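# Fetch printed block from a file drawer to desk

## Task

A printed block sits inside one of six drawers belonging to two short, narrow file cabinets with three drawers each. Move it onto the desk. When finished, all drawers in the room must be completely closed, each cabinet must still be roughly in its original spot, and the robot must not have fallen or be left leaning. Anything that stays in place only because the robot is holding it does not count.

## Robot and tools

ROBOT. A Hello Robot Stretch 4 with a single arm. It has an omni-wheel base, a lift running up a mast, an arm that telescopes forward, a three-joint wrist (yaw, pitch, roll) and a two-finger gripper. It stands about 1.6 m tall, and the rim of the base is within 0.23 m of the base origin. Cameras: head_camera (top of the mast, looking forward and down; the base must turn for it to look elsewhere), head_left_camera and head_right_camera (fisheyes that look more steeply down and show the base and arm), and wrist_camera (looks along the fingers, with the fingertips near the bottom of the image).

FRAMES. Base frame: origin on the floor beneath the base centre, x forward, y left, z up. hand_pose is reported in this frame and marks a point between the open fingertips. With all wrist joints at 0, its axes line up with the base frame. The reported value may be slightly off. The odometry frame is the base frame as it was at the start of the scene. base_odometry comes from wheel rotation only, so slipping shows up as travel. Heading runs -3.142 to 3.142, positive to the left.

execute_actions(actions, cameras). actions holds exactly one action, or is empty to just read state and images. An action may contain "base", "joints", or both, plus optional "pace" ("slow", "default", "fast", "max") and "contact_limits". Alternatively it is {"end_of_arm": "enable_torque"} alone, which re-powers any wrist or gripper motor that switched itself off.
- base: one relative move from the current base position, exactly one key. translate_m is straight travel in metres, -2 to 2, positive forward. strafe_m is sideways travel in metres, -2 to 2, positive left. rotate_rad is a turn on the spot in radians, -3.2 to 3.2, positive counter-clockwise.
- joints: absolute targets by name, each optional. lift_m 0 to 1.2 m. arm_m 0 to 0.55 m extension. wrist_yaw_rad -1.134 to 4.276 (0 forward, positive left, 3.14 folded back, above 3.4 the arm may obstruct it). wrist_pitch_rad -1.117 to 4.259 (0 level, 1.57 pointing down). wrist_roll_rad -1.117 to 4.259 (0 means the fingers are level; positive turns clockwise as seen from behind). gripper_m -0.038 to 0.141, the fingertip gap in metres, where values below 0 press the tips together.
- contact_limits: {"arm_m": v}, v from 0 (lightest) to 0.75, default 0.5. It sets how hard the arm may push before it halts.
All motions in one action start at once. One action can run for at most 15 s. A joint target outside its range is clamped and reported. Unknown keys or other bad values reject the whole call. A joint or base left out of an action may keep pushing toward its previous target. cameras: a list of names, or "all"/null for all of them, or [] for none.

wait(seconds 0–10) returns state and images without issuing new commands. zoom_image(camera, region [x0,y0,x1,y1], at most 504×504 px) enlarges part of the latest full image. read_manual returns only licence text. finished_scene(scene) ends the scene for good and reports success, so call it only once the goal is met and stable. Replying without a tool call ends every scene.

SPEED. The base moves at up to 0.1/0.3/0.4/0.6 m/s and turns at up to 1/2/3/4 rad/s for slow/default/fast/max. With the lift above 0.2 the limit drops, reaching 0.3 m/s and 1 rad/s at lift 1.2.

RESULTS. base_status and joint_status report how each motion finished. "done" means the target was reached, though for the base it only means the wheels turned fully. "off_target" means it stopped short and may still be pushing. "contact_stop_at_<key>" means something got in the way and the part went slack (a slack lift can sink, slack wheels can roll). "limit_stop_at_<name>" means a built-in limit stopped it. "limit_stop_at_tilt" means a lean over 6° and that lift, arm and wheels stop responding. "limit_stop_at_own_body" means self-collision; move back away from the body. This tends to happen with pitch below -0.2 combined with roll below -0.4 or above 4. "torque_fault" means a wrist motor hit full effort and went limp; send enable_torque. on_its_own lists anything you did not command, and there "held at" gives the target, not the actual position. Once any call reports a stop, the remaining tool calls in that reply are skipped.
lidar_m gives 12 distances in metres, one per 30° sector: first sector straight ahead, then counter-clockwise (4th left, 7th behind, 10th right). "-" means nothing seen, or something closer than 0.25 m. It covers roughly 0.15 m to robot height, so tabletops register. It may miss glass, thin legs and things behind. wrist_depth_mm is a 7×7 grid of median depths, 100–2000 mm, starting top-left. turned_by_wheels vs turned_by_imu: a gap above about 0.1 rad points to a collision or slip. base_tilt is in degrees (forward/right positive, about 1.5° fixed bias). motor_effort is percent of maximum, with the peak of the last action in brackets. Wheel effort is positive toward a right turn. An unusual effort at rest suggests pushing or carrying a load.

GRASPING. Command gripper_m below the object's width. A deeper squeeze grips harder and pulls the object toward the wrist. The gripper reading and "done" do not confirm a grasp; a firm grip shows up as a clear change in gripper effort when the command is at 0 or above. If the fingertips get stuck on a surface, raise the lift. To unfold the wrist at the start, send lift_m 0.4 and wrist_yaw_rad 0 together.

AVOID. Turning or driving with more than 1 kg held and arm_m above 0.2, especially at fast paces. Steady hard pushing or pulling with the gripper held high or with a high contact limit, which can tip the robot. Pressing the gripper into things with base or arm moves, which causes torque faults. Dropping, slamming, or hitting hard. Shoving the cabinets out of position. Leaving drawers partly open. Loose objects may occasionally get nudged by outside forces. Shorter total robot motion time counts in your favour.

Each tool is called after "Request:" by a JSON object that holds its "method" and its "body".

## Session

Request:
{"method": "execute_actions", "body": {"actions": []}}

Scene clock: 0.00 s.
base_odometry: x=+0.000 y=+0.000 heading=+0.000 (m, m, rad; odometry frame)
turned_by_wheels: +0.000 (rad since the last result)
turned_by_imu: +0.000 (rad since the last result)
base_tilt: forward=-0.4 right=-0.1 (deg)
lidar_m: 1.52 1.37 1.21 1.23 1.00 0.87 0.91 1.04 2.43 1.41 0.84 0.71
base_status: not commanded
joint_positions: lift_m=+0.172 arm_m=-0.002 wrist_yaw_rad=+3.167 wrist_pitch_rad=+0.009 wrist_roll_rad=-0.019 gripper_m=+0.057
joint_status: not commanded
motor_effort: lift_m=+17 arm_m=-1 wrist_yaw_rad=+0 wrist_pitch_rad=-7 wrist_roll_rad=-1 gripper_m=-4 wheel_0=-1 wheel_1=-1 wheel_2=+0 (%)
hand_pose: x=-0.1219 y=+0.0800 z=+0.3472 quat_wxyz=(-0.013, -0.004, -0.009, +1.000) (m; base frame)
wrist_depth_mm: - 137 1078 1229 1229 946 842 / - 122 161 1430 1430 878 842 / - 118 148 1430 1336 904 854 / - 131 186 1464 1336 946 1229 / 136 1160 1229 1025 960 917 960 / 1205 1182 211 1025 196 904 878 / 224 917 878 154 878 831 809
pictures: head_camera, head_left_camera, head_right_camera, wrist_camera
Images, in order (width x height): head_camera 420x560, head_left_camera 420x672, head_right_camera 420x672, wrist_camera 616x392.

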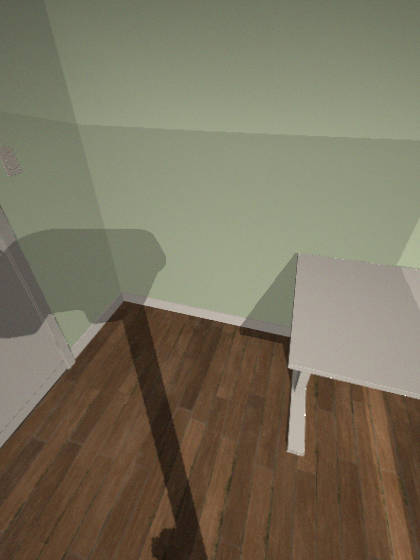

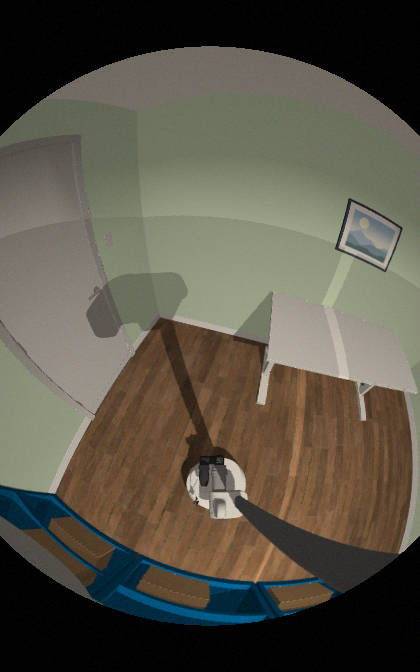

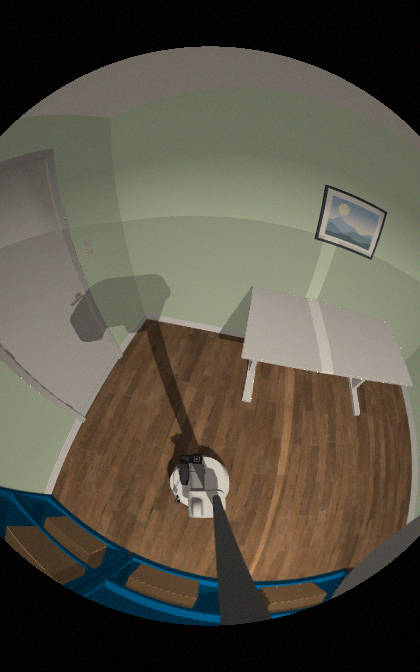

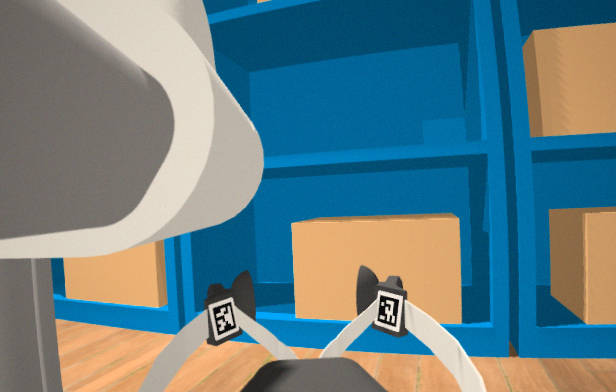

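Request:
{"method": "execute_actions", "body": {"actions": [{"base":{"rotate_rad":-1.8},"joints":{"lift_m":0.4,"wrist_yaw_rad":0}}]}}

Scene clock: 4.23 s.
base_odometry: x=+0.000 y=+0.000 heading=-1.799 (m, m, rad; odometry frame)
turned_by_wheels: -1.799 (rad since the last result)
turned_by_imu: -1.812 (rad since the last result)
base_tilt: forward=-0.4 right=-0.1 (deg)
lidar_m: 2.43 1.01 0.76 0.74 1.63 1.27 1.22 1.18 0.89 0.86 0.92 1.37
base_status: done
joint_positions: lift_m=+0.400 arm_m=-0.002 wrist_yaw_rad=+0.000 wrist_pitch_rad=+0.009 wrist_roll_rad=-0.019 gripper_m=+0.057
joint_status: all done
motor_effort: lift_m=+21(21) arm_m=+0(1) wrist_yaw_rad=+0(5) wrist_pitch_rad=-8(8) wrist_roll_rad=+0(1) gripper_m=-3(4) wheel_0=+5(9) wheel_1=+5(11) wheel_2=+3(9) (%)
hand_pose: x=+0.4573 y=-0.0873 z=+0.5754 quat_wxyz=(+1.000, -0.009, +0.005, +0.000) (m; base frame)
wrist_depth_mm: - - - - - - 1229 / - - - - - - 1205 / - - - - - - 1205 / - - - - - - 1205 / - - - - - - 1229 / 1921 - 211 - 196 1921 1366 / 1499 1430 1366 154 1336 1229 1205
pictures: head_camera, head_left_camera, head_right_camera, wrist_camera
Images, in order (width x height): head_camera 420x560, head_left_camera 420x672, head_right_camera 420x672, wrist_camera 616x392.

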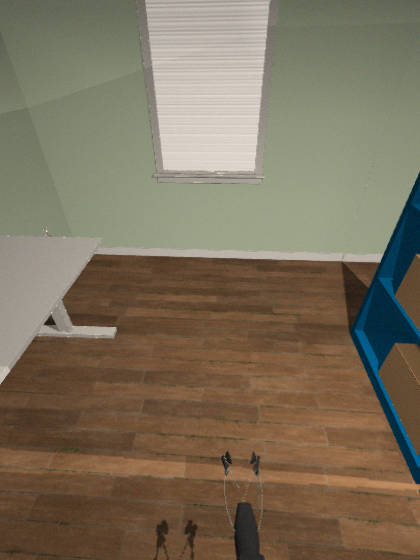

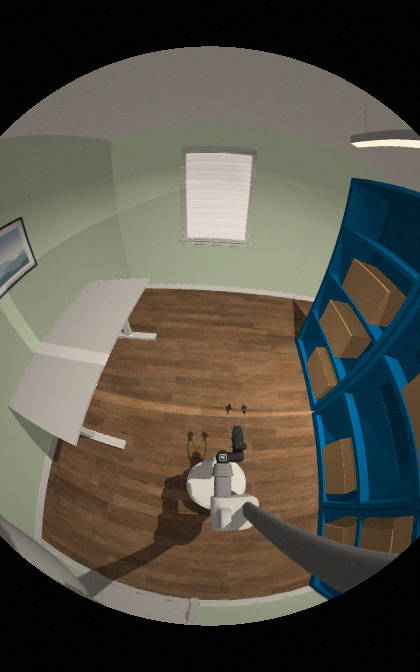

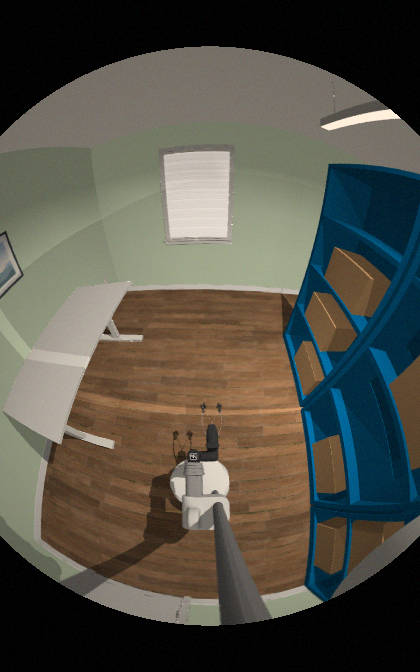

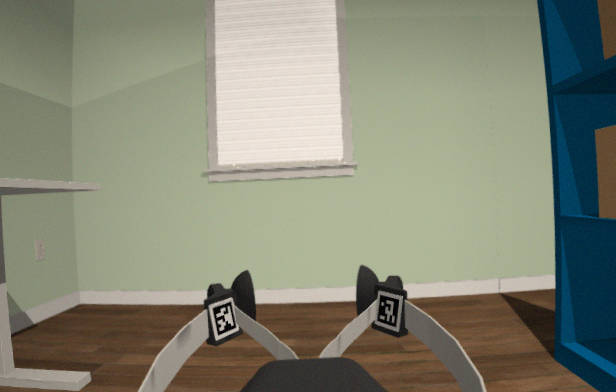

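Request:
{"method": "execute_actions", "body": {"actions": [{"base":{"rotate_rad":-1.6}}]}}

Request:
{"method": "execute_actions", "body": {"actions": [{"base":{"rotate_rad":-1.5}}]}}

Scene clock: 9.77 s.
base_odometry: x=+0.000 y=+0.000 heading=+2.885 (m, m, rad; odometry frame)
turned_by_wheels: -1.599 (rad since the last result)
turned_by_imu: -1.610 (rad since the last result)
base_tilt: forward=-0.4 right=-0.1 (deg)
lidar_m: 0.85 0.91 1.32 2.47 1.06 0.76 0.77 1.62 1.24 1.19 1.21 0.88
base_status: done
joint_positions: lift_m=+0.400 arm_m=-0.002 wrist_yaw_rad=+0.000 wrist_pitch_rad=+0.009 wrist_roll_rad=-0.019 gripper_m=+0.057
joint_status: not commanded
motor_effort: lift_m=+18(21) arm_m=-1(1) wrist_yaw_rad=+1(1) wrist_pitch_rad=-8(8) wrist_roll_rad=-3(3) gripper_m=-2(2) wheel_0=+5(10) wheel_1=+5(11) wheel_2=+4(9) (%)
hand_pose: x=+0.4572 y=-0.0875 z=+0.5755 quat_wxyz=(+1.000, -0.009, +0.005, +0.000) (m; base frame)
wrist_depth_mm: 661 683 699 715 699 699 750 / 842 976 1025 1042 778 891 960 / 904 1118 1098 1098 809 668 676 / 878 1098 1078 1118 831 676 668 / 798 778 741 866 647 676 668 / 866 1078 210 1078 195 788 831 / 866 1078 676 154 732 707 661
pictures: head_camera, head_left_camera, head_right_camera, wrist_camera
Images, in order (width x height): head_camera 420x560, head_left_camera 420x672, head_right_camera 420x672, wrist_camera 616x392.

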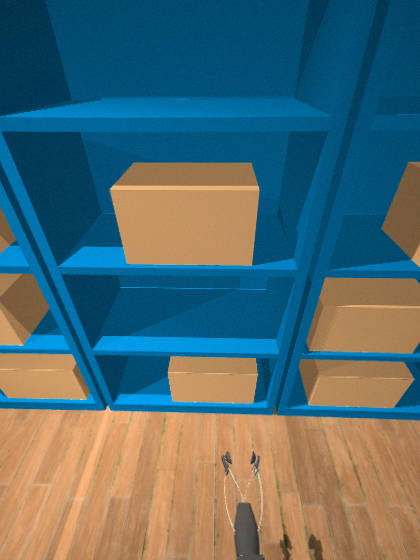

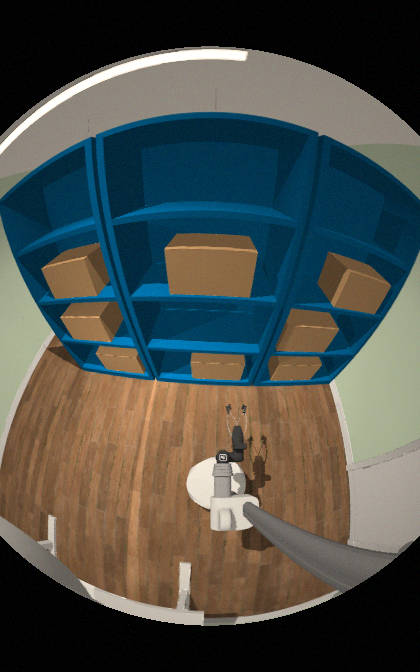

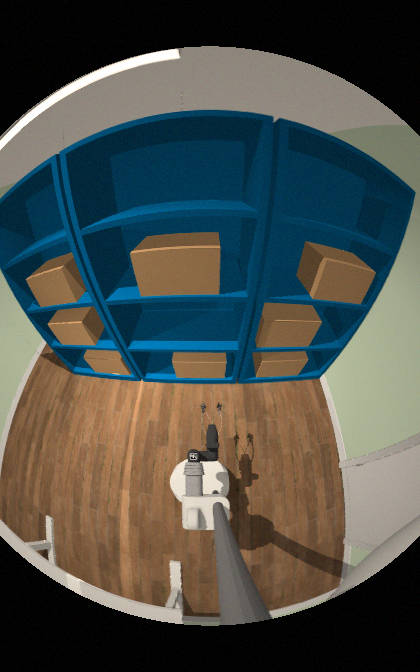

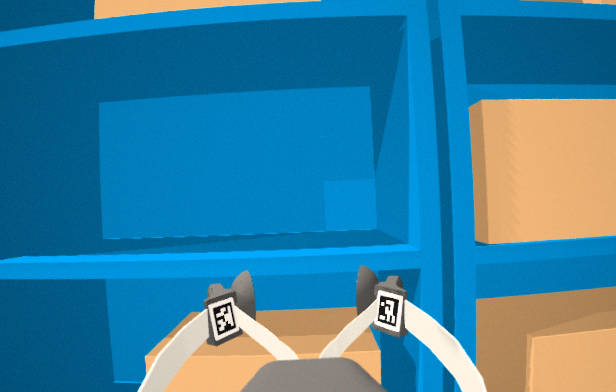

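Scene clock: 11.77 s.
base_odometry: x=+0.000 y=+0.000 heading=+1.386 (m, m, rad; odometry frame)
turned_by_wheels: -1.499 (rad since the last result)
turned_by_imu: -1.510 (rad since the last result)
base_tilt: forward=-0.3 right=-0.4 (deg)
lidar_m: 1.20 1.13 0.89 0.87 0.92 1.46 2.50 0.97 0.74 0.74 1.58 1.23
base_status: done
joint_positions: lift_m=+0.400 arm_m=-0.002 wrist_yaw_rad=+0.000 wrist_pitch_rad=+0.009 wrist_roll_rad=-0.019 gripper_m=+0.057
joint_status: not commanded
motor_effort: lift_m=+18(18) arm_m=-1(1) wrist_yaw_rad=+1(1) wrist_pitch_rad=-8(7) wrist_roll_rad=-1(1) gripper_m=-2(3) wheel_0=+4(11) wheel_1=+5(12) wheel_2=+3(11) (%)
hand_pose: x=+0.4573 y=-0.0875 z=+0.5755 quat_wxyz=(+1.000, -0.009, +0.005, +0.000) (m; base frame)
wrist_depth_mm: 1060 1060 1042 1008 976 960 946 / 1060 1025 1025 1025 976 960 946 / 1078 1042 1042 991 960 960 960 / 1060 1042 1025 1008 976 960 931 / 1042 1042 1042 1008 960 976 931 / 1078 1042 211 1008 196 946 946 / 1060 1060 1008 154 991 960 946
pictures: head_camera, head_left_camera, head_right_camera, wrist_camera
Images, in order (width x height): head_camera 420x560, head_left_camera 420x672, head_right_camera 420x672, wrist_camera 616x392.

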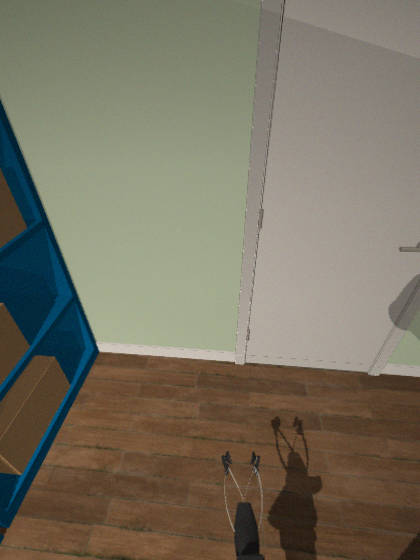

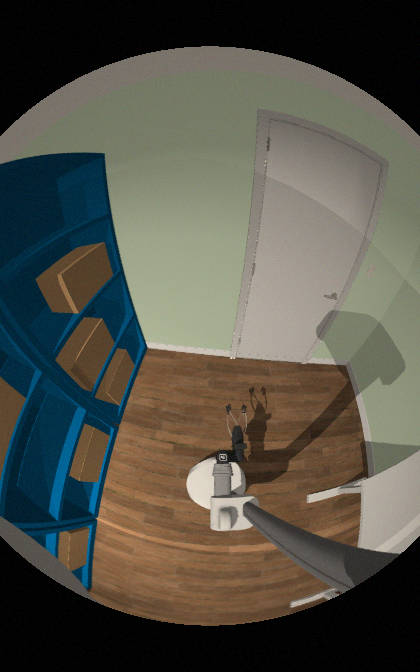

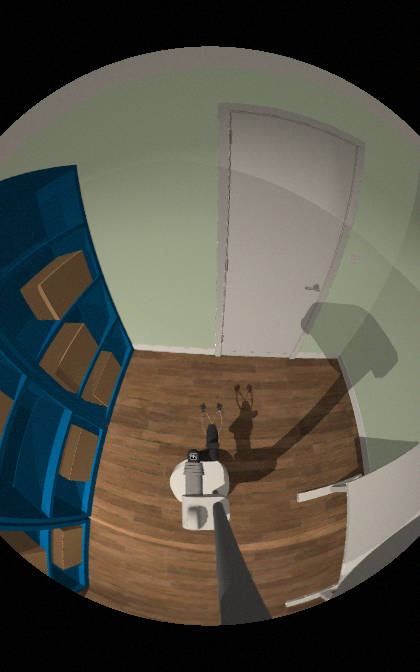

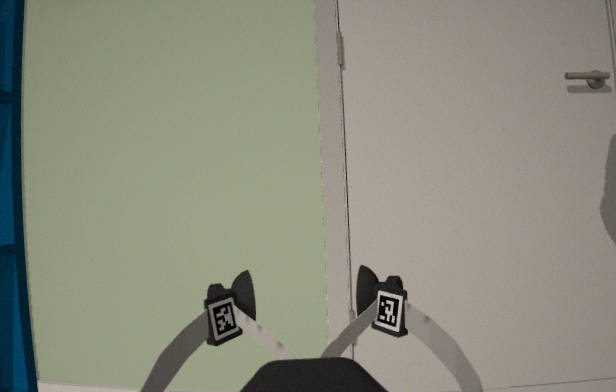

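Request:
{"method": "execute_actions", "body": {"actions": [{"base":{"rotate_rad":-2.96}}], "cameras": []}}

Request:
{"method": "execute_actions", "body": {"actions": [{"base":{"translate_m":0.7}}]}}

Scene clock: 20.77 s.
base_odometry: x=+0.000 y=+0.000 heading=-1.573 (m, m, rad; odometry frame)
turned_by_wheels: -2.959 (rad since the last result)
turned_by_imu: -2.980 (rad since the last result)
base_tilt: forward=-0.2 right=-0.2 (deg)
lidar_m: 1.54 0.88 0.72 1.53 1.39 1.21 1.26 1.02 0.86 0.84 1.01 2.44
base_status: done
joint_positions: lift_m=+0.400 arm_m=-0.002 wrist_yaw_rad=+0.000 wrist_pitch_rad=+0.009 wrist_roll_rad=-0.019 gripper_m=+0.057
joint_status: not commanded
motor_effort: lift_m=+18(18) arm_m=-1(1) wrist_yaw_rad=+1(0) wrist_pitch_rad=-8(8) wrist_roll_rad=-1(2) gripper_m=-3(2) wheel_0=+4(9) wheel_1=+5(12) wheel_2=+3(11) (%)
hand_pose: x=+0.4573 y=-0.0875 z=+0.5755 quat_wxyz=(+1.000, -0.009, +0.005, +0.000) (m; base frame)
wrist_depth_mm: 1661 - - - - - 1921 / 1708 - - - - - 1863 / 1618 - - - - - 1983 / 1229 - - - - - 1983 / 1756 - - - - - 1983 / 1618 - 210 - 196 1921 1808 / 1430 1366 1336 154 1366 1229 1281
pictures: none
No camera images: the call's "cameras" was empty. Leave "cameras" out to get every camera's image.

Scene clock: 24.57 s.
base_odometry: x=-0.001 y=-0.700 heading=-1.572 (m, m, rad; odometry frame)
turned_by_wheels: +0.000 (rad since the last result)
turned_by_imu: +0.001 (rad since the last result)
base_tilt: forward=-0.3 right=-0.3 (deg)
lidar_m: 1.77 0.66 0.56 0.55 0.64 1.92 1.92 1.22 1.06 1.05 1.23 1.76
base_status: done
joint_positions: lift_m=+0.400 arm_m=-0.002 wrist_yaw_rad=+0.000 wrist_pitch_rad=+0.009 wrist_roll_rad=-0.019 gripper_m=+0.057
joint_status: not commanded
motor_effort: lift_m=+18(17) arm_m=-1(1) wrist_yaw_rad=+0(2) wrist_pitch_rad=-8(7) wrist_roll_rad=-1(0) gripper_m=-4(4) wheel_0=+3(9) wheel_1=+4(9) wheel_2=-1(12) (%)
hand_pose: x=+0.4573 y=-0.0874 z=+0.5755 quat_wxyz=(+1.000, -0.009, +0.005, +0.000) (m; base frame)
wrist_depth_mm: 1464 1808 1708 1661 1499 1397 1366 / 1464 1863 1708 1576 1464 1464 1366 / 1499 1756 1708 1537 1537 1430 1336 / 1397 1756 1708 1618 1499 1397 1366 / 1464 1756 1708 1576 1464 1430 1366 / 1430 1756 210 1576 195 1430 1366 / 1397 1366 1366 153 1336 1229 1308
pictures: head_camera, head_left_camera, head_right_camera, wrist_camera
Images, in order (width x height): head_camera 420x560, head_left_camera 420x672, head_right_camera 420x672, wrist_camera 616x392.

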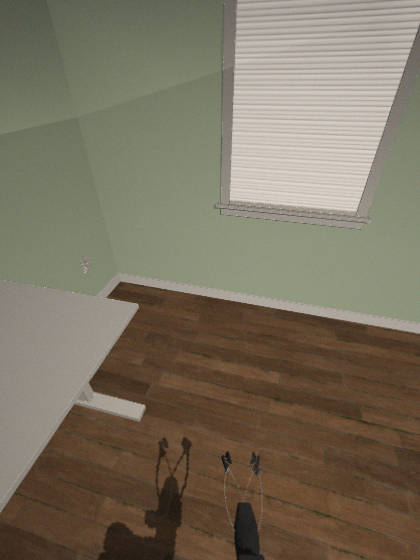

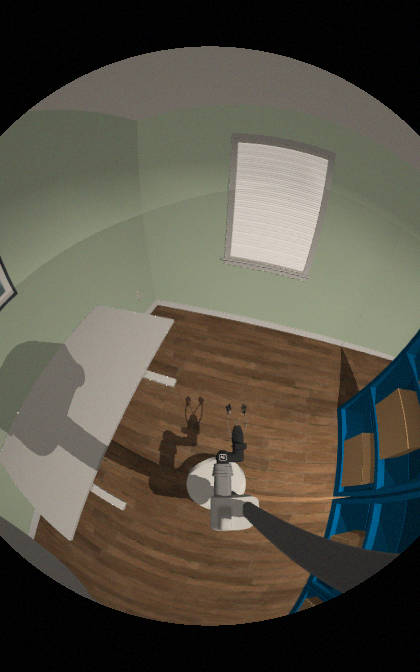

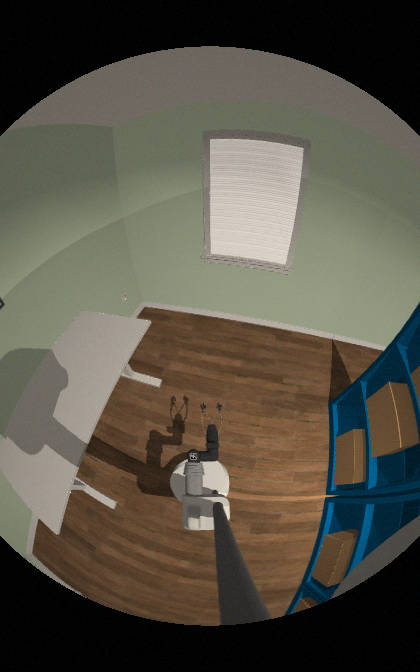

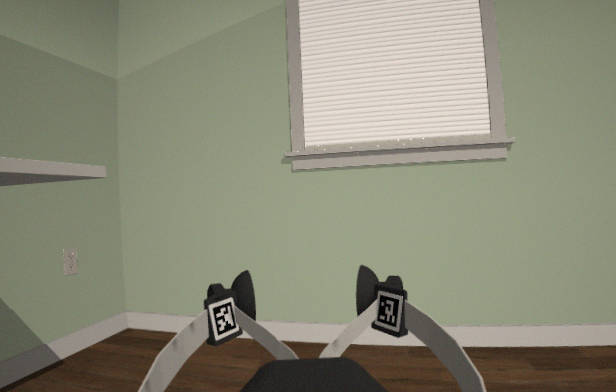

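Request:
{"method": "execute_actions", "body": {"actions": [{"base":{"translate_m":0.7}}], "cameras": []}}

Request:
{"method": "execute_actions", "body": {"actions": [{"base":{"rotate_rad":-1.6}}]}}

Scene clock: 32.60 s.
base_odometry: x=-0.002 y=-1.400 heading=-1.572 (m, m, rad; odometry frame)
turned_by_wheels: +0.000 (rad since the last result)
turned_by_imu: +0.002 (rad since the last result)
base_tilt: forward=-0.1 right=-0.3 (deg)
lidar_m: 1.10 1.33 0.35 0.37 0.46 0.80 2.50 1.46 1.24 1.23 1.26 1.09
base_status: done
joint_positions: lift_m=+0.400 arm_m=-0.002 wrist_yaw_rad=+0.000 wrist_pitch_rad=+0.009 wrist_roll_rad=-0.019 gripper_m=+0.057
joint_status: not commanded
motor_effort: lift_m=+18(18) arm_m=-1(1) wrist_yaw_rad=+0(1) wrist_pitch_rad=-7(7) wrist_roll_rad=-1(1) gripper_m=-3(4) wheel_0=+3(8) wheel_1=+4(10) wheel_2=-1(12) (%)
hand_pose: x=+0.4573 y=-0.0874 z=+0.5755 quat_wxyz=(+1.000, -0.009, +0.005, +0.000) (m; base frame)
wrist_depth_mm: 1160 1078 976 931 854 820 788 / 1118 1060 960 917 866 809 778 / 1118 1060 991 904 854 809 788 / 1118 1060 991 917 866 831 798 / 1138 1025 991 931 866 831 788 / 1118 1060 210 931 196 820 798 / 1118 1060 960 154 891 809 788
pictures: none
No camera images: the call's "cameras" was empty. Leave "cameras" out to get every camera's image.

Scene clock: 34.67 s.
base_odometry: x=-0.002 y=-1.400 heading=+3.112 (m, m, rad; odometry frame)
turned_by_wheels: -1.599 (rad since the last result)
turned_by_imu: -1.611 (rad since the last result)
base_tilt: forward=-0.3 right=-0.2 (deg)
lidar_m: 1.24 1.35 1.09 1.11 1.29 0.38 0.39 0.45 0.73 2.57 1.47 1.25
base_status: done
joint_positions: lift_m=+0.400 arm_m=-0.002 wrist_yaw_rad=+0.000 wrist_pitch_rad=+0.009 wrist_roll_rad=-0.019 gripper_m=+0.057
joint_status: not commanded
motor_effort: lift_m=+18(18) arm_m=-1(1) wrist_yaw_rad=+2(1) wrist_pitch_rad=-8(7) wrist_roll_rad=+0(0) gripper_m=-4(2) wheel_0=+4(7) wheel_1=+5(11) wheel_2=+2(11) (%)
hand_pose: x=+0.4573 y=-0.0875 z=+0.5755 quat_wxyz=(+1.000, -0.009, +0.005, +0.000) (m; base frame)
wrist_depth_mm: 1281 1708 - 1499 1160 931 931 / 1308 1708 - 1366 1182 1078 1078 / 1308 1708 - 1464 1366 960 1182 / 1281 1708 - 1464 991 960 1118 / 1281 1661 - - 1430 1336 1255 / 1229 1708 211 1708 195 976 917 / 1281 1397 1366 154 1205 946 917
pictures: head_camera, head_left_camera, head_right_camera, wrist_camera
Images, in order (width x height): head_camera 420x560, head_left_camera 420x672, head_right_camera 420x672, wrist_camera 616x392.

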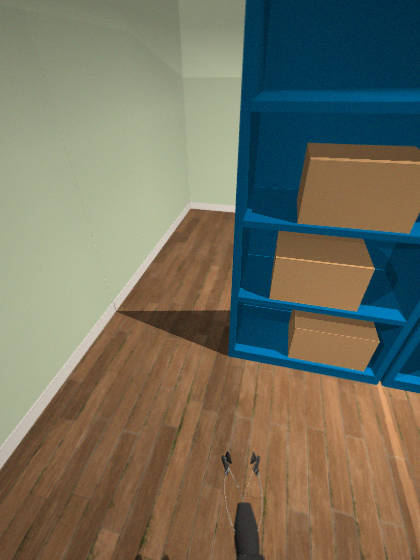

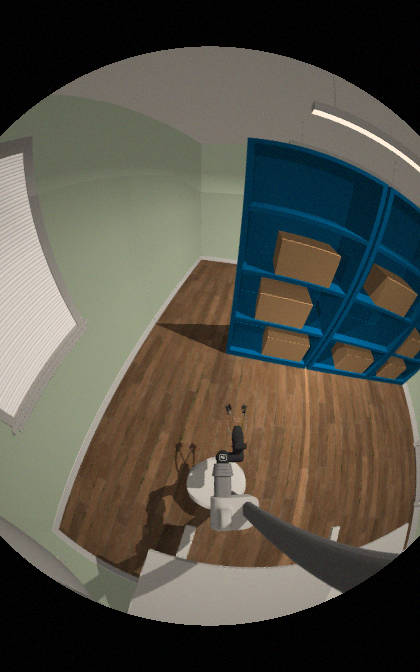

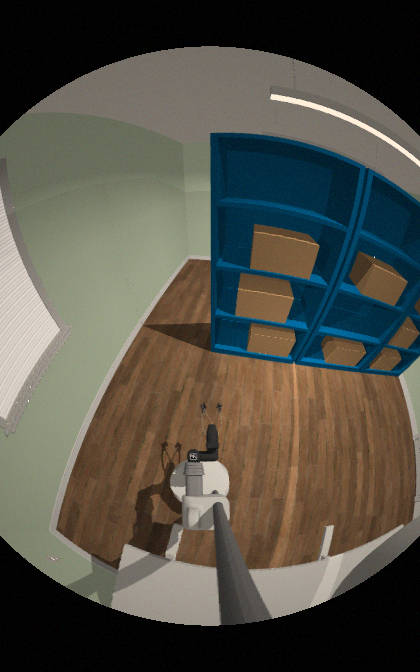

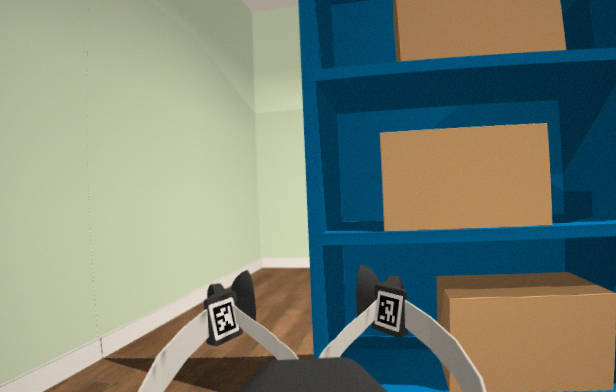

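Request:
{"method": "execute_actions", "body": {"actions": [{"base":{"rotate_rad":-0.2}}], "cameras": []}}

Request:
{"method": "execute_actions", "body": {"actions": [{"base":{"strafe_m":0.6}}], "cameras": []}}

Request:
{"method": "execute_actions", "body": {"actions": [{"base":{"translate_m":1.0}}]}}

Scene clock: 44.57 s.
base_odometry: x=-0.002 y=-1.400 heading=+2.913 (m, m, rad; odometry frame)
turned_by_wheels: -0.199 (rad since the last result)
turned_by_imu: -0.200 (rad since the last result)
base_tilt: forward=-0.3 right=-0.2 (deg)
lidar_m: 1.24 1.57 1.15 1.09 1.21 0.40 0.36 0.39 0.58 2.54 1.73 1.28
base_status: done
joint_positions: lift_m=+0.400 arm_m=-0.002 wrist_yaw_rad=+0.000 wrist_pitch_rad=+0.009 wrist_roll_rad=-0.019 gripper_m=+0.057
joint_status: not commanded
motor_effort: lift_m=+18(18) arm_m=-1(1) wrist_yaw_rad=+1(2) wrist_pitch_rad=-7(8) wrist_roll_rad=+0(0) gripper_m=-4(3) wheel_0=+3(8) wheel_1=+3(9) wheel_2=+2(11) (%)
hand_pose: x=+0.4573 y=-0.0874 z=+0.5755 quat_wxyz=(+1.000, -0.009, +0.005, +0.000) (m; base frame)
wrist_depth_mm: 1708 - 1464 1042 1042 1098 1229 / 1756 - 1366 1078 1098 1098 1060 / 1708 - 1464 1430 1042 1255 1430 / 1708 - 1464 1042 1042 1255 1098 / 1661 - 1464 1464 1308 1182 1025 / 1661 - 211 1464 195 1025 1160 / 1464 1397 1160 154 1042 1060 1008
pictures: none
No camera images: the call's "cameras" was empty. Leave "cameras" out to get every camera's image.

Scene clock: 47.90 s.
base_odometry: x=-0.138 y=-1.984 heading=+2.913 (m, m, rad; odometry frame)
turned_by_wheels: +0.000 (rad since the last result)
turned_by_imu: -0.001 (rad since the last result)
base_tilt: forward=-0.5 right=-0.2 (deg)
lidar_m: 1.86 0.68 0.53 0.48 0.54 0.81 1.15 0.52 0.57 1.69 1.76 1.35
base_status: done
joint_positions: lift_m=+0.400 arm_m=-0.002 wrist_yaw_rad=+0.000 wrist_pitch_rad=+0.009 wrist_roll_rad=-0.019 gripper_m=+0.057
joint_status: not commanded
motor_effort: lift_m=+18(18) arm_m=-1(1) wrist_yaw_rad=+0(0) wrist_pitch_rad=-7(7) wrist_roll_rad=+1(0) gripper_m=-2(3) wheel_0=-4(13) wheel_1=+3(12) wheel_2=+0(2) (%)
hand_pose: x=+0.4573 y=-0.0874 z=+0.5755 quat_wxyz=(+1.000, -0.009, +0.005, +0.000) (m; base frame)
wrist_depth_mm: 866 1308 - - 1499 1182 1042 / 878 1281 - - 1366 1205 1138 / 878 1281 - - 1430 1464 1078 / 866 1281 - - 1430 1098 1078 / 878 1308 - - 1464 1464 1308 / 842 1229 210 - 196 1499 1060 / 842 1118 1336 154 1308 1118 1060
pictures: none
No camera images: the call's "cameras" was empty. Leave "cameras" out to get every camera's image.

Scene clock: 52.73 s.
base_odometry: x=-1.112 y=-1.758 heading=+2.913 (m, m, rad; odometry frame)
turned_by_wheels: +0.001 (rad since the last result)
turned_by_imu: +0.001 (rad since the last result)
base_tilt: forward=-0.1 right=-0.3 (deg)
lidar_m: 1.75 0.70 0.50 0.49 0.52 0.68 1.49 1.42 2.04 0.99 0.51 0.64
base_status: done
joint_positions: lift_m=+0.400 arm_m=-0.002 wrist_yaw_rad=+0.000 wrist_pitch_rad=+0.009 wrist_roll_rad=-0.019 gripper_m=+0.057
joint_status: not commanded
motor_effort: lift_m=+18(18) arm_m=-1(1) wrist_yaw_rad=+1(1) wrist_pitch_rad=-8(8) wrist_roll_rad=-1(0) gripper_m=-3(3) wheel_0=+5(9) wheel_1=+4(9) wheel_2=-3(15) (%)
hand_pose: x=+0.4573 y=-0.0874 z=+0.5755 quat_wxyz=(+1.000, -0.009, +0.005, +0.000) (m; base frame)
wrist_depth_mm: 831 1205 - - - - - / 820 1229 - - - - - / 831 1205 - - - - - / 831 1205 - - - - - / 809 1229 - - - - - / 798 1160 210 - 195 1863 1661 / 778 1025 1366 154 1336 1229 1205
pictures: head_camera, head_left_camera, head_right_camera, wrist_camera
Images, in order (width x height): head_camera 420x560, head_left_camera 420x672, head_right_camera 420x672, wrist_camera 616x392.

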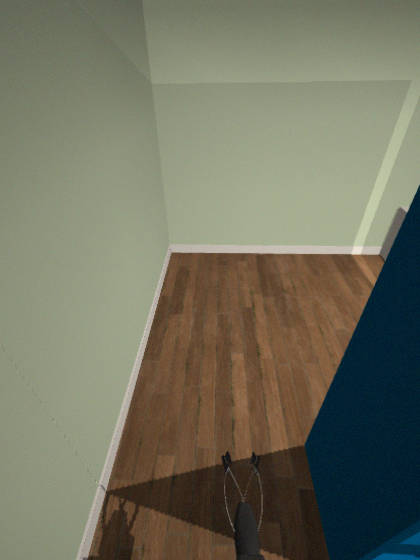

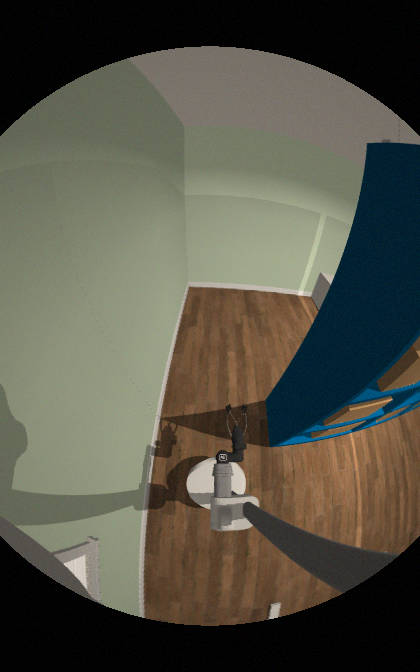

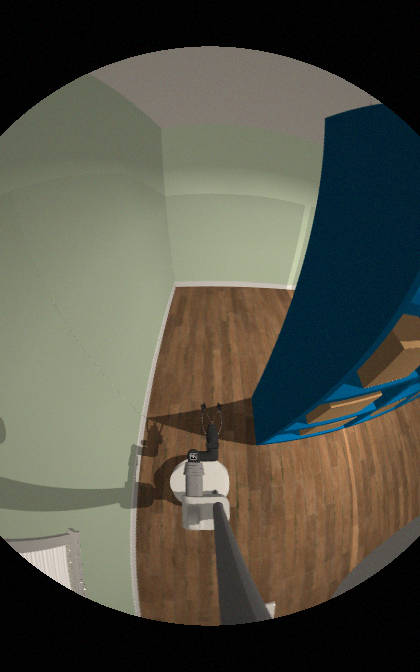

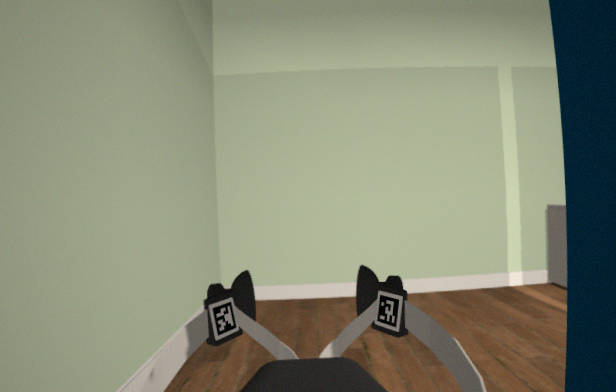

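Request:
{"method": "execute_actions", "body": {"actions": [{"base":{"translate_m":1.1}}], "cameras": []}}

Request:
{"method": "execute_actions", "body": {"actions": [{"base":{"rotate_rad":-1.2}}]}}

Scene clock: 64.50 s.
base_odometry: x=-2.183 y=-1.509 heading=+2.914 (m, m, rad; odometry frame)
turned_by_wheels: +0.001 (rad since the last result)
turned_by_imu: +0.002 (rad since the last result)
base_tilt: forward=-0.4 right=+0.0 (deg)
lidar_m: 1.47 0.61 0.47 0.45 0.47 0.71 2.31 0.64 0.59 1.56 1.87 1.52
base_status: done
joint_positions: lift_m=+0.400 arm_m=-0.002 wrist_yaw_rad=+0.000 wrist_pitch_rad=+0.009 wrist_roll_rad=-0.019 gripper_m=+0.057
joint_status: not commanded
motor_effort: lift_m=+18(18) arm_m=-1(1) wrist_yaw_rad=+0(0) wrist_pitch_rad=-7(7) wrist_roll_rad=-2(1) gripper_m=-2(4) wheel_0=+5(9) wheel_1=+5(9) wheel_2=-1(13) (%)
hand_pose: x=+0.4573 y=-0.0874 z=+0.5755 quat_wxyz=(+1.000, -0.009, +0.005, +0.000) (m; base frame)
wrist_depth_mm: 759 1118 1281 1229 1255 1229 1229 / 759 1118 1255 1255 1255 1281 1229 / 778 1138 1281 1281 1229 1229 1229 / 768 1098 1255 1255 1229 1281 1229 / 750 1078 1255 1255 1255 1255 1229 / 741 1098 211 1281 196 1229 1255 / 741 976 1229 153 1229 1205 1255
pictures: none
No camera images: the call's "cameras" was empty. Leave "cameras" out to get every camera's image.

Scene clock: 66.33 s.
base_odometry: x=-2.183 y=-1.509 heading=+1.715 (m, m, rad; odometry frame)
turned_by_wheels: -1.199 (rad since the last result)
turned_by_imu: -1.208 (rad since the last result)
base_tilt: forward=-0.1 right=-0.2 (deg)
lidar_m: 1.86 1.58 1.47 0.77 0.51 0.44 0.46 0.61 1.28 0.75 0.58 0.92
base_status: done
joint_positions: lift_m=+0.400 arm_m=-0.002 wrist_yaw_rad=+0.000 wrist_pitch_rad=+0.009 wrist_roll_rad=-0.019 gripper_m=+0.057
joint_status: not commanded
motor_effort: lift_m=+18(18) arm_m=-1(1) wrist_yaw_rad=+1(0) wrist_pitch_rad=-7(7) wrist_roll_rad=+0(1) gripper_m=-4(3) wheel_0=+5(8) wheel_1=+5(11) wheel_2=+4(9) (%)
hand_pose: x=+0.4573 y=-0.0875 z=+0.5755 quat_wxyz=(+1.000, -0.009, +0.005, +0.000) (m; base frame)
wrist_depth_mm: 1430 1808 - - - - 1229 / 1397 1863 - - - - 1229 / 1430 1808 - - - - 1281 / 1397 1756 - - - - 1229 / 1397 1708 1708 - - - 1281 / 1397 1756 211 - 196 1863 1336 / 1397 1366 1397 154 1336 1255 1205
pictures: head_camera, head_left_camera, head_right_camera, wrist_camera
Images, in order (width x height): head_camera 420x560, head_left_camera 420x672, head_right_camera 420x672, wrist_camera 616x392.

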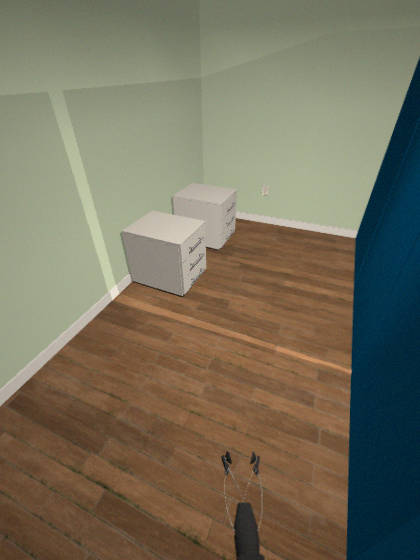

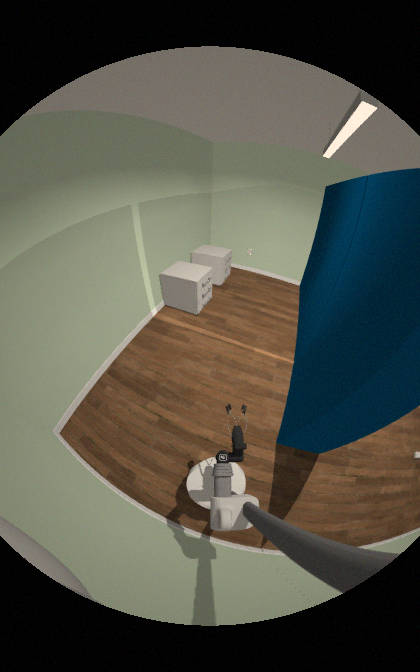

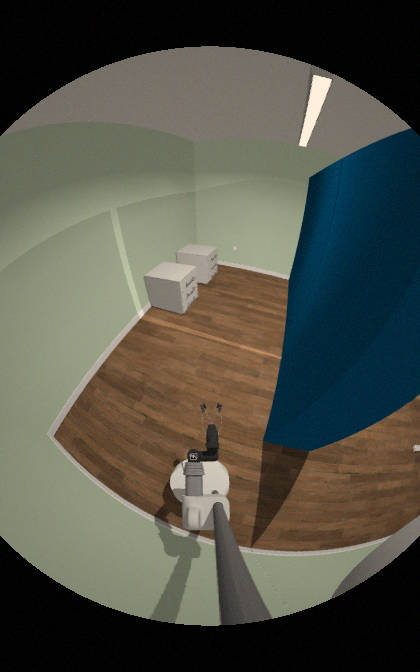

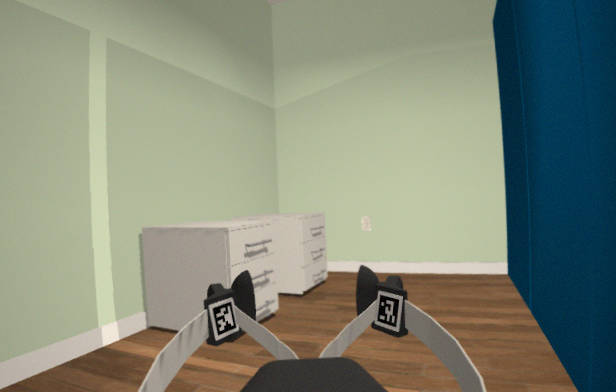

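Request:
{"method": "execute_actions", "body": {"actions": [{"base":{"rotate_rad":-0.37}}], "cameras": []}}

Request:
{"method": "execute_actions", "body": {"actions": [{"base":{"strafe_m":0.3}}], "cameras": []}}

Request:
{"method": "execute_actions", "body": {"actions": [{"base":{"translate_m":1.2}}]}}

Scene clock: 84.03 s.
base_odometry: x=-2.183 y=-1.509 heading=+1.346 (m, m, rad; odometry frame)
turned_by_wheels: -0.369 (rad since the last result)
turned_by_imu: -0.371 (rad since the last result)
base_tilt: forward=-0.2 right=-0.3 (deg)
lidar_m: 1.57 1.87 1.55 1.46 0.63 0.47 0.45 0.47 0.67 2.07 0.63 0.59
base_status: done
joint_positions: lift_m=+0.400 arm_m=-0.002 wrist_yaw_rad=+0.000 wrist_pitch_rad=+0.009 wrist_roll_rad=-0.019 gripper_m=+0.057
joint_status: not commanded
motor_effort: lift_m=+18(18) arm_m=-1(1) wrist_yaw_rad=+1(0) wrist_pitch_rad=-7(7) wrist_roll_rad=+0(1) gripper_m=-5(4) wheel_0=+5(9) wheel_1=+4(9) wheel_2=+4(10) (%)
hand_pose: x=+0.4573 y=-0.0874 z=+0.5755 quat_wxyz=(+1.000, -0.009, +0.005, +0.000) (m; base frame)
wrist_depth_mm: - - - - 1060 539 392 / - - - - 1118 554 397 / - - - - 1205 569 399 / - - - - 1205 580 402 / 1397 - - - 1229 591 407 / 1397 - 210 - 195 585 418 / 1397 1397 1336 154 1255 504 415
pictures: none
No camera images: the call's "cameras" was empty. Leave "cameras" out to get every camera's image.

Scene clock: 86.37 s.
base_odometry: x=-2.475 y=-1.443 heading=+1.346 (m, m, rad; odometry frame)
turned_by_wheels: +0.000 (rad since the last result)
turned_by_imu: -0.001 (rad since the last result)
base_tilt: forward=-0.3 right=-0.3 (deg)
lidar_m: 2.51 1.61 1.22 1.16 0.62 0.44 0.45 0.44 0.67 2.01 0.78 0.95
base_status: done
joint_positions: lift_m=+0.400 arm_m=-0.002 wrist_yaw_rad=+0.000 wrist_pitch_rad=+0.009 wrist_roll_rad=-0.019 gripper_m=+0.057
joint_status: not commanded
motor_effort: lift_m=+18(18) arm_m=-1(1) wrist_yaw_rad=+1(1) wrist_pitch_rad=-8(8) wrist_roll_rad=-1(1) gripper_m=-5(4) wheel_0=-2(11) wheel_1=+3(13) wheel_2=+0(3) (%)
hand_pose: x=+0.4573 y=-0.0874 z=+0.5755 quat_wxyz=(+1.000, -0.009, +0.005, +0.000) (m; base frame)
wrist_depth_mm: 1756 - - - - 1098 809 / 1756 - - - - 1160 820 / 1808 - - - - 1160 842 / 1756 - - - - 1182 854 / 1397 1537 - - - 1182 820 / 1430 1397 210 - 196 1229 831 / 1464 1366 1336 154 1366 1042 842
pictures: none
No camera images: the call's "cameras" was empty. Leave "cameras" out to get every camera's image.

Scene clock: 91.83 s.
base_odometry: x=-2.209 y=-0.273 heading=+1.347 (m, m, rad; odometry frame)
turned_by_wheels: +0.001 (rad since the last result)
turned_by_imu: +0.002 (rad since the last result)
base_tilt: forward=-0.3 right=-0.3 (deg)
lidar_m: 2.08 0.79 0.72 1.11 1.19 1.72 1.65 0.96 0.68 0.65 0.71 0.99
base_status: done
joint_positions: lift_m=+0.400 arm_m=-0.002 wrist_yaw_rad=+0.000 wrist_pitch_rad=+0.009 wrist_roll_rad=-0.019 gripper_m=+0.057
joint_status: not commanded
motor_effort: lift_m=+18(18) arm_m=-1(1) wrist_yaw_rad=+0(1) wrist_pitch_rad=-7(7) wrist_roll_rad=-1(0) gripper_m=-4(3) wheel_0=+5(9) wheel_1=+5(9) wheel_2=-1(14) (%)
hand_pose: x=+0.4573 y=-0.0874 z=+0.5755 quat_wxyz=(+1.000, -0.009, +0.005, +0.000) (m; base frame)
wrist_depth_mm: 1618 1808 1863 1808 1808 1205 866 / 1708 1863 1863 1808 1863 1229 854 / 1661 1863 1863 1863 1863 1308 891 / 1708 1863 1808 1808 1863 1281 891 / 1025 1397 1863 1808 1808 1255 904 / 1008 1281 210 1808 196 1308 904 / 1025 1160 1336 154 1308 1118 946
pictures: head_camera, head_left_camera, head_right_camera, wrist_camera
Images, in order (width x height): head_camera 420x560, head_left_camera 420x672, head_right_camera 420x672, wrist_camera 616x392.

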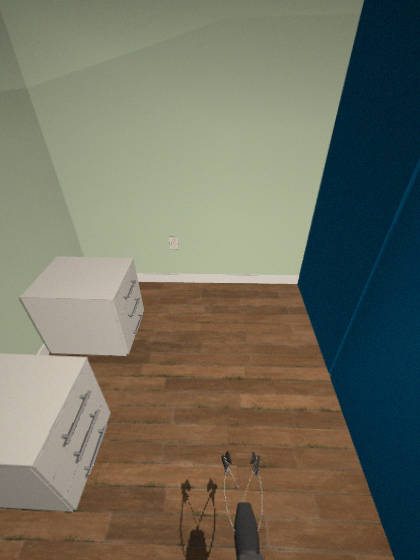

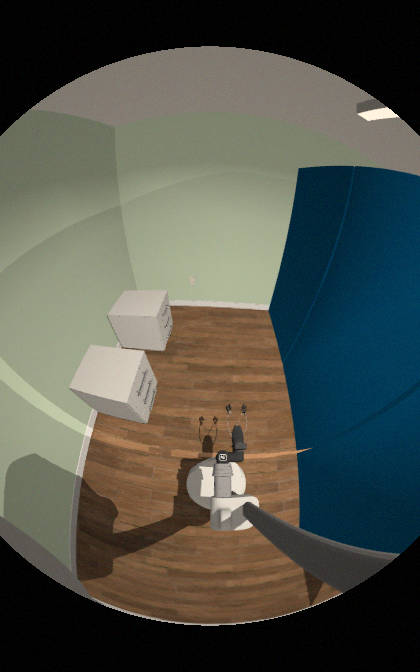

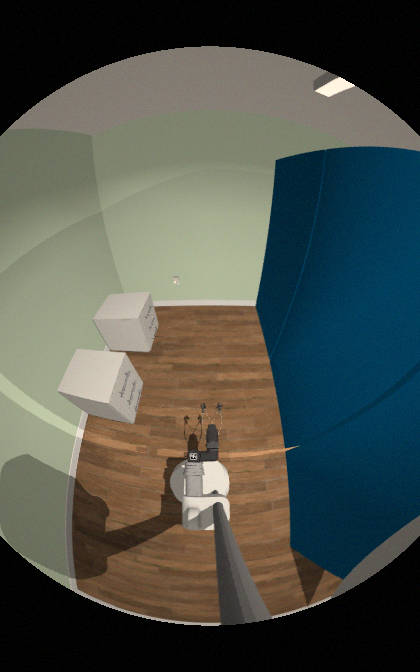

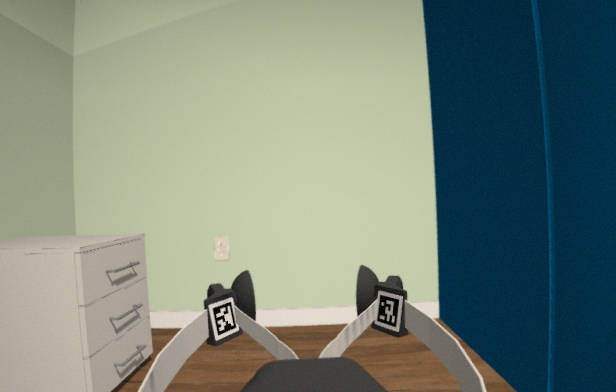

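Request:
{"method": "execute_actions", "body": {"actions": [{"base":{"translate_m":0.61}}], "cameras": []}}

Request:
{"method": "execute_actions", "body": {"actions": [{"base":{"strafe_m":-0.2}}], "cameras": []}}

Request:
{"method": "execute_actions", "body": {"actions": [{"base":{"rotate_rad":1.57},"joints":{"lift_m":0.3,"gripper_m":0.1}}]}}

Scene clock: 110.90 s.
base_odometry: x=-2.074 y=+0.322 heading=+1.348 (m, m, rad; odometry frame)
turned_by_wheels: +0.001 (rad since the last result)
turned_by_imu: +0.002 (rad since the last result)
base_tilt: forward=-0.1 right=-0.2 (deg)
lidar_m: 1.45 0.85 0.56 0.51 1.17 1.68 2.27 0.98 0.72 0.68 0.72 1.05
base_status: done
joint_positions: lift_m=+0.400 arm_m=-0.002 wrist_yaw_rad=+0.000 wrist_pitch_rad=+0.009 wrist_roll_rad=-0.019 gripper_m=+0.057
joint_status: not commanded
motor_effort: lift_m=+18(18) arm_m=-1(1) wrist_yaw_rad=+0(2) wrist_pitch_rad=-8(7) wrist_roll_rad=+1(0) gripper_m=-3(3) wheel_0=+3(9) wheel_1=+5(9) wheel_2=-1(12) (%)
hand_pose: x=+0.4573 y=-0.0874 z=+0.5755 quat_wxyz=(+1.000, -0.009, +0.005, +0.000) (m; base frame)
wrist_depth_mm: 1205 1229 1255 1229 1255 1229 891 / 1255 1229 1229 1281 1229 1205 904 / 1255 1229 1229 1229 1229 1255 917 / 1229 1255 1229 1255 1229 1205 917 / 1229 1205 1229 1255 1205 1205 931 / 1255 1229 211 1255 196 1205 931 / 1255 1205 1205 154 1205 1138 946
pictures: none
No camera images: the call's "cameras" was empty. Leave "cameras" out to get every camera's image.

Scene clock: 112.83 s.
base_odometry: x=-1.879 y=+0.278 heading=+1.348 (m, m, rad; odometry frame)
turned_by_wheels: +0.000 (rad since the last result)
turned_by_imu: +0.001 (rad since the last result)
base_tilt: forward=-0.4 right=-0.2 (deg)
lidar_m: 1.45 1.01 0.78 0.71 1.38 1.98 2.27 0.70 0.49 0.49 0.52 0.74
base_status: done
joint_positions: lift_m=+0.400 arm_m=-0.002 wrist_yaw_rad=+0.000 wrist_pitch_rad=+0.009 wrist_roll_rad=-0.019 gripper_m=+0.057
joint_status: not commanded
motor_effort: lift_m=+18(18) arm_m=-1(1) wrist_yaw_rad=-1(0) wrist_pitch_rad=-7(8) wrist_roll_rad=+0(1) gripper_m=-4(2) wheel_0=+2(11) wheel_1=-3(13) wheel_2=+0(2) (%)
hand_pose: x=+0.4573 y=-0.0874 z=+0.5755 quat_wxyz=(+1.000, -0.009, +0.005, +0.000) (m; base frame)
wrist_depth_mm: 1255 1229 1229 1229 1205 854 621 / 1205 1255 1229 1229 1205 891 621 / 1255 1229 1229 1205 1229 917 647 / 1255 1229 1255 1229 1205 917 640 / 1229 1255 1229 1205 1205 931 647 / 1205 1229 210 1229 195 946 654 / 1255 1205 1229 154 1205 798 654
pictures: none
No camera images: the call's "cameras" was empty. Leave "cameras" out to get every camera's image.

Scene clock: 114.90 s.
base_odometry: x=-1.879 y=+0.278 heading=+2.917 (m, m, rad; odometry frame)
turned_by_wheels: +1.569 (rad since the last result)
turned_by_imu: +1.581 (rad since the last result)
base_tilt: forward=-0.4 right=-0.2 (deg)
lidar_m: 0.72 1.38 1.97 2.27 0.71 0.52 0.49 0.52 0.77 1.45 1.03 0.76
base_status: done
joint_positions: lift_m=+0.300 arm_m=-0.002 wrist_yaw_rad=+0.000 wrist_pitch_rad=+0.009 wrist_roll_rad=-0.019 gripper_m=+0.100
joint_status: all done
motor_effort: lift_m=+16(17) arm_m=-1(1) wrist_yaw_rad=+0(1) wrist_pitch_rad=-7(8) wrist_roll_rad=-2(1) gripper_m=-1(3) wheel_0=-3(11) wheel_1=-4(10) wheel_2=-2(8) (%)
hand_pose: x=+0.4573 y=-0.0874 z=+0.4757 quat_wxyz=(+1.000, -0.009, +0.005, +0.000) (m; base frame)
wrist_depth_mm: 1118 1098 1078 1118 1098 1098 1078 / 1078 1098 1098 1060 1098 1060 1078 / 1078 1098 1078 1098 1118 1098 1098 / 1078 1098 1098 1078 1078 1098 917 / 1098 1078 535 525 525 1098 842 / 1098 1098 213 535 200 1078 842 / 1060 1078 535 151 525 1042 866
pictures: head_camera, head_left_camera, head_right_camera, wrist_camera
Images, in order (width x height): head_camera 420x560, head_left_camera 420x672, head_right_camera 420x672, wrist_camera 616x392.

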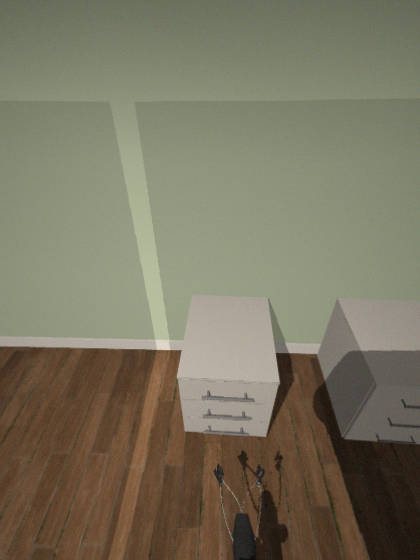

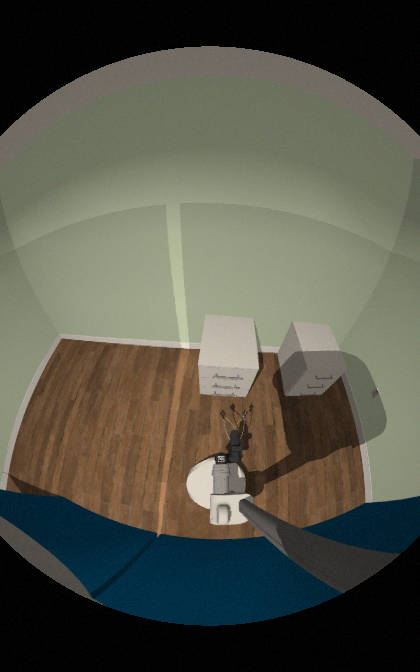

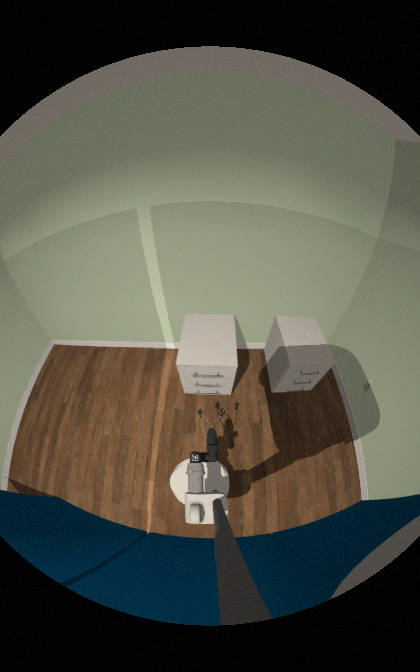

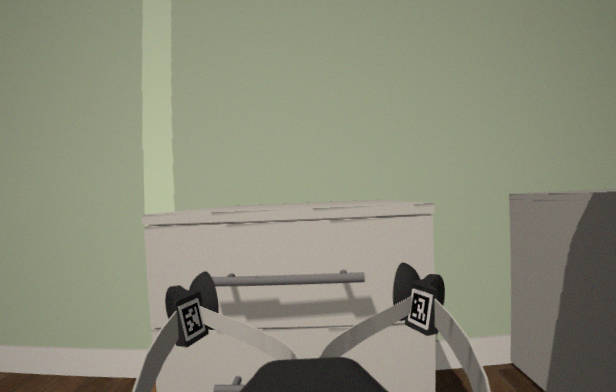

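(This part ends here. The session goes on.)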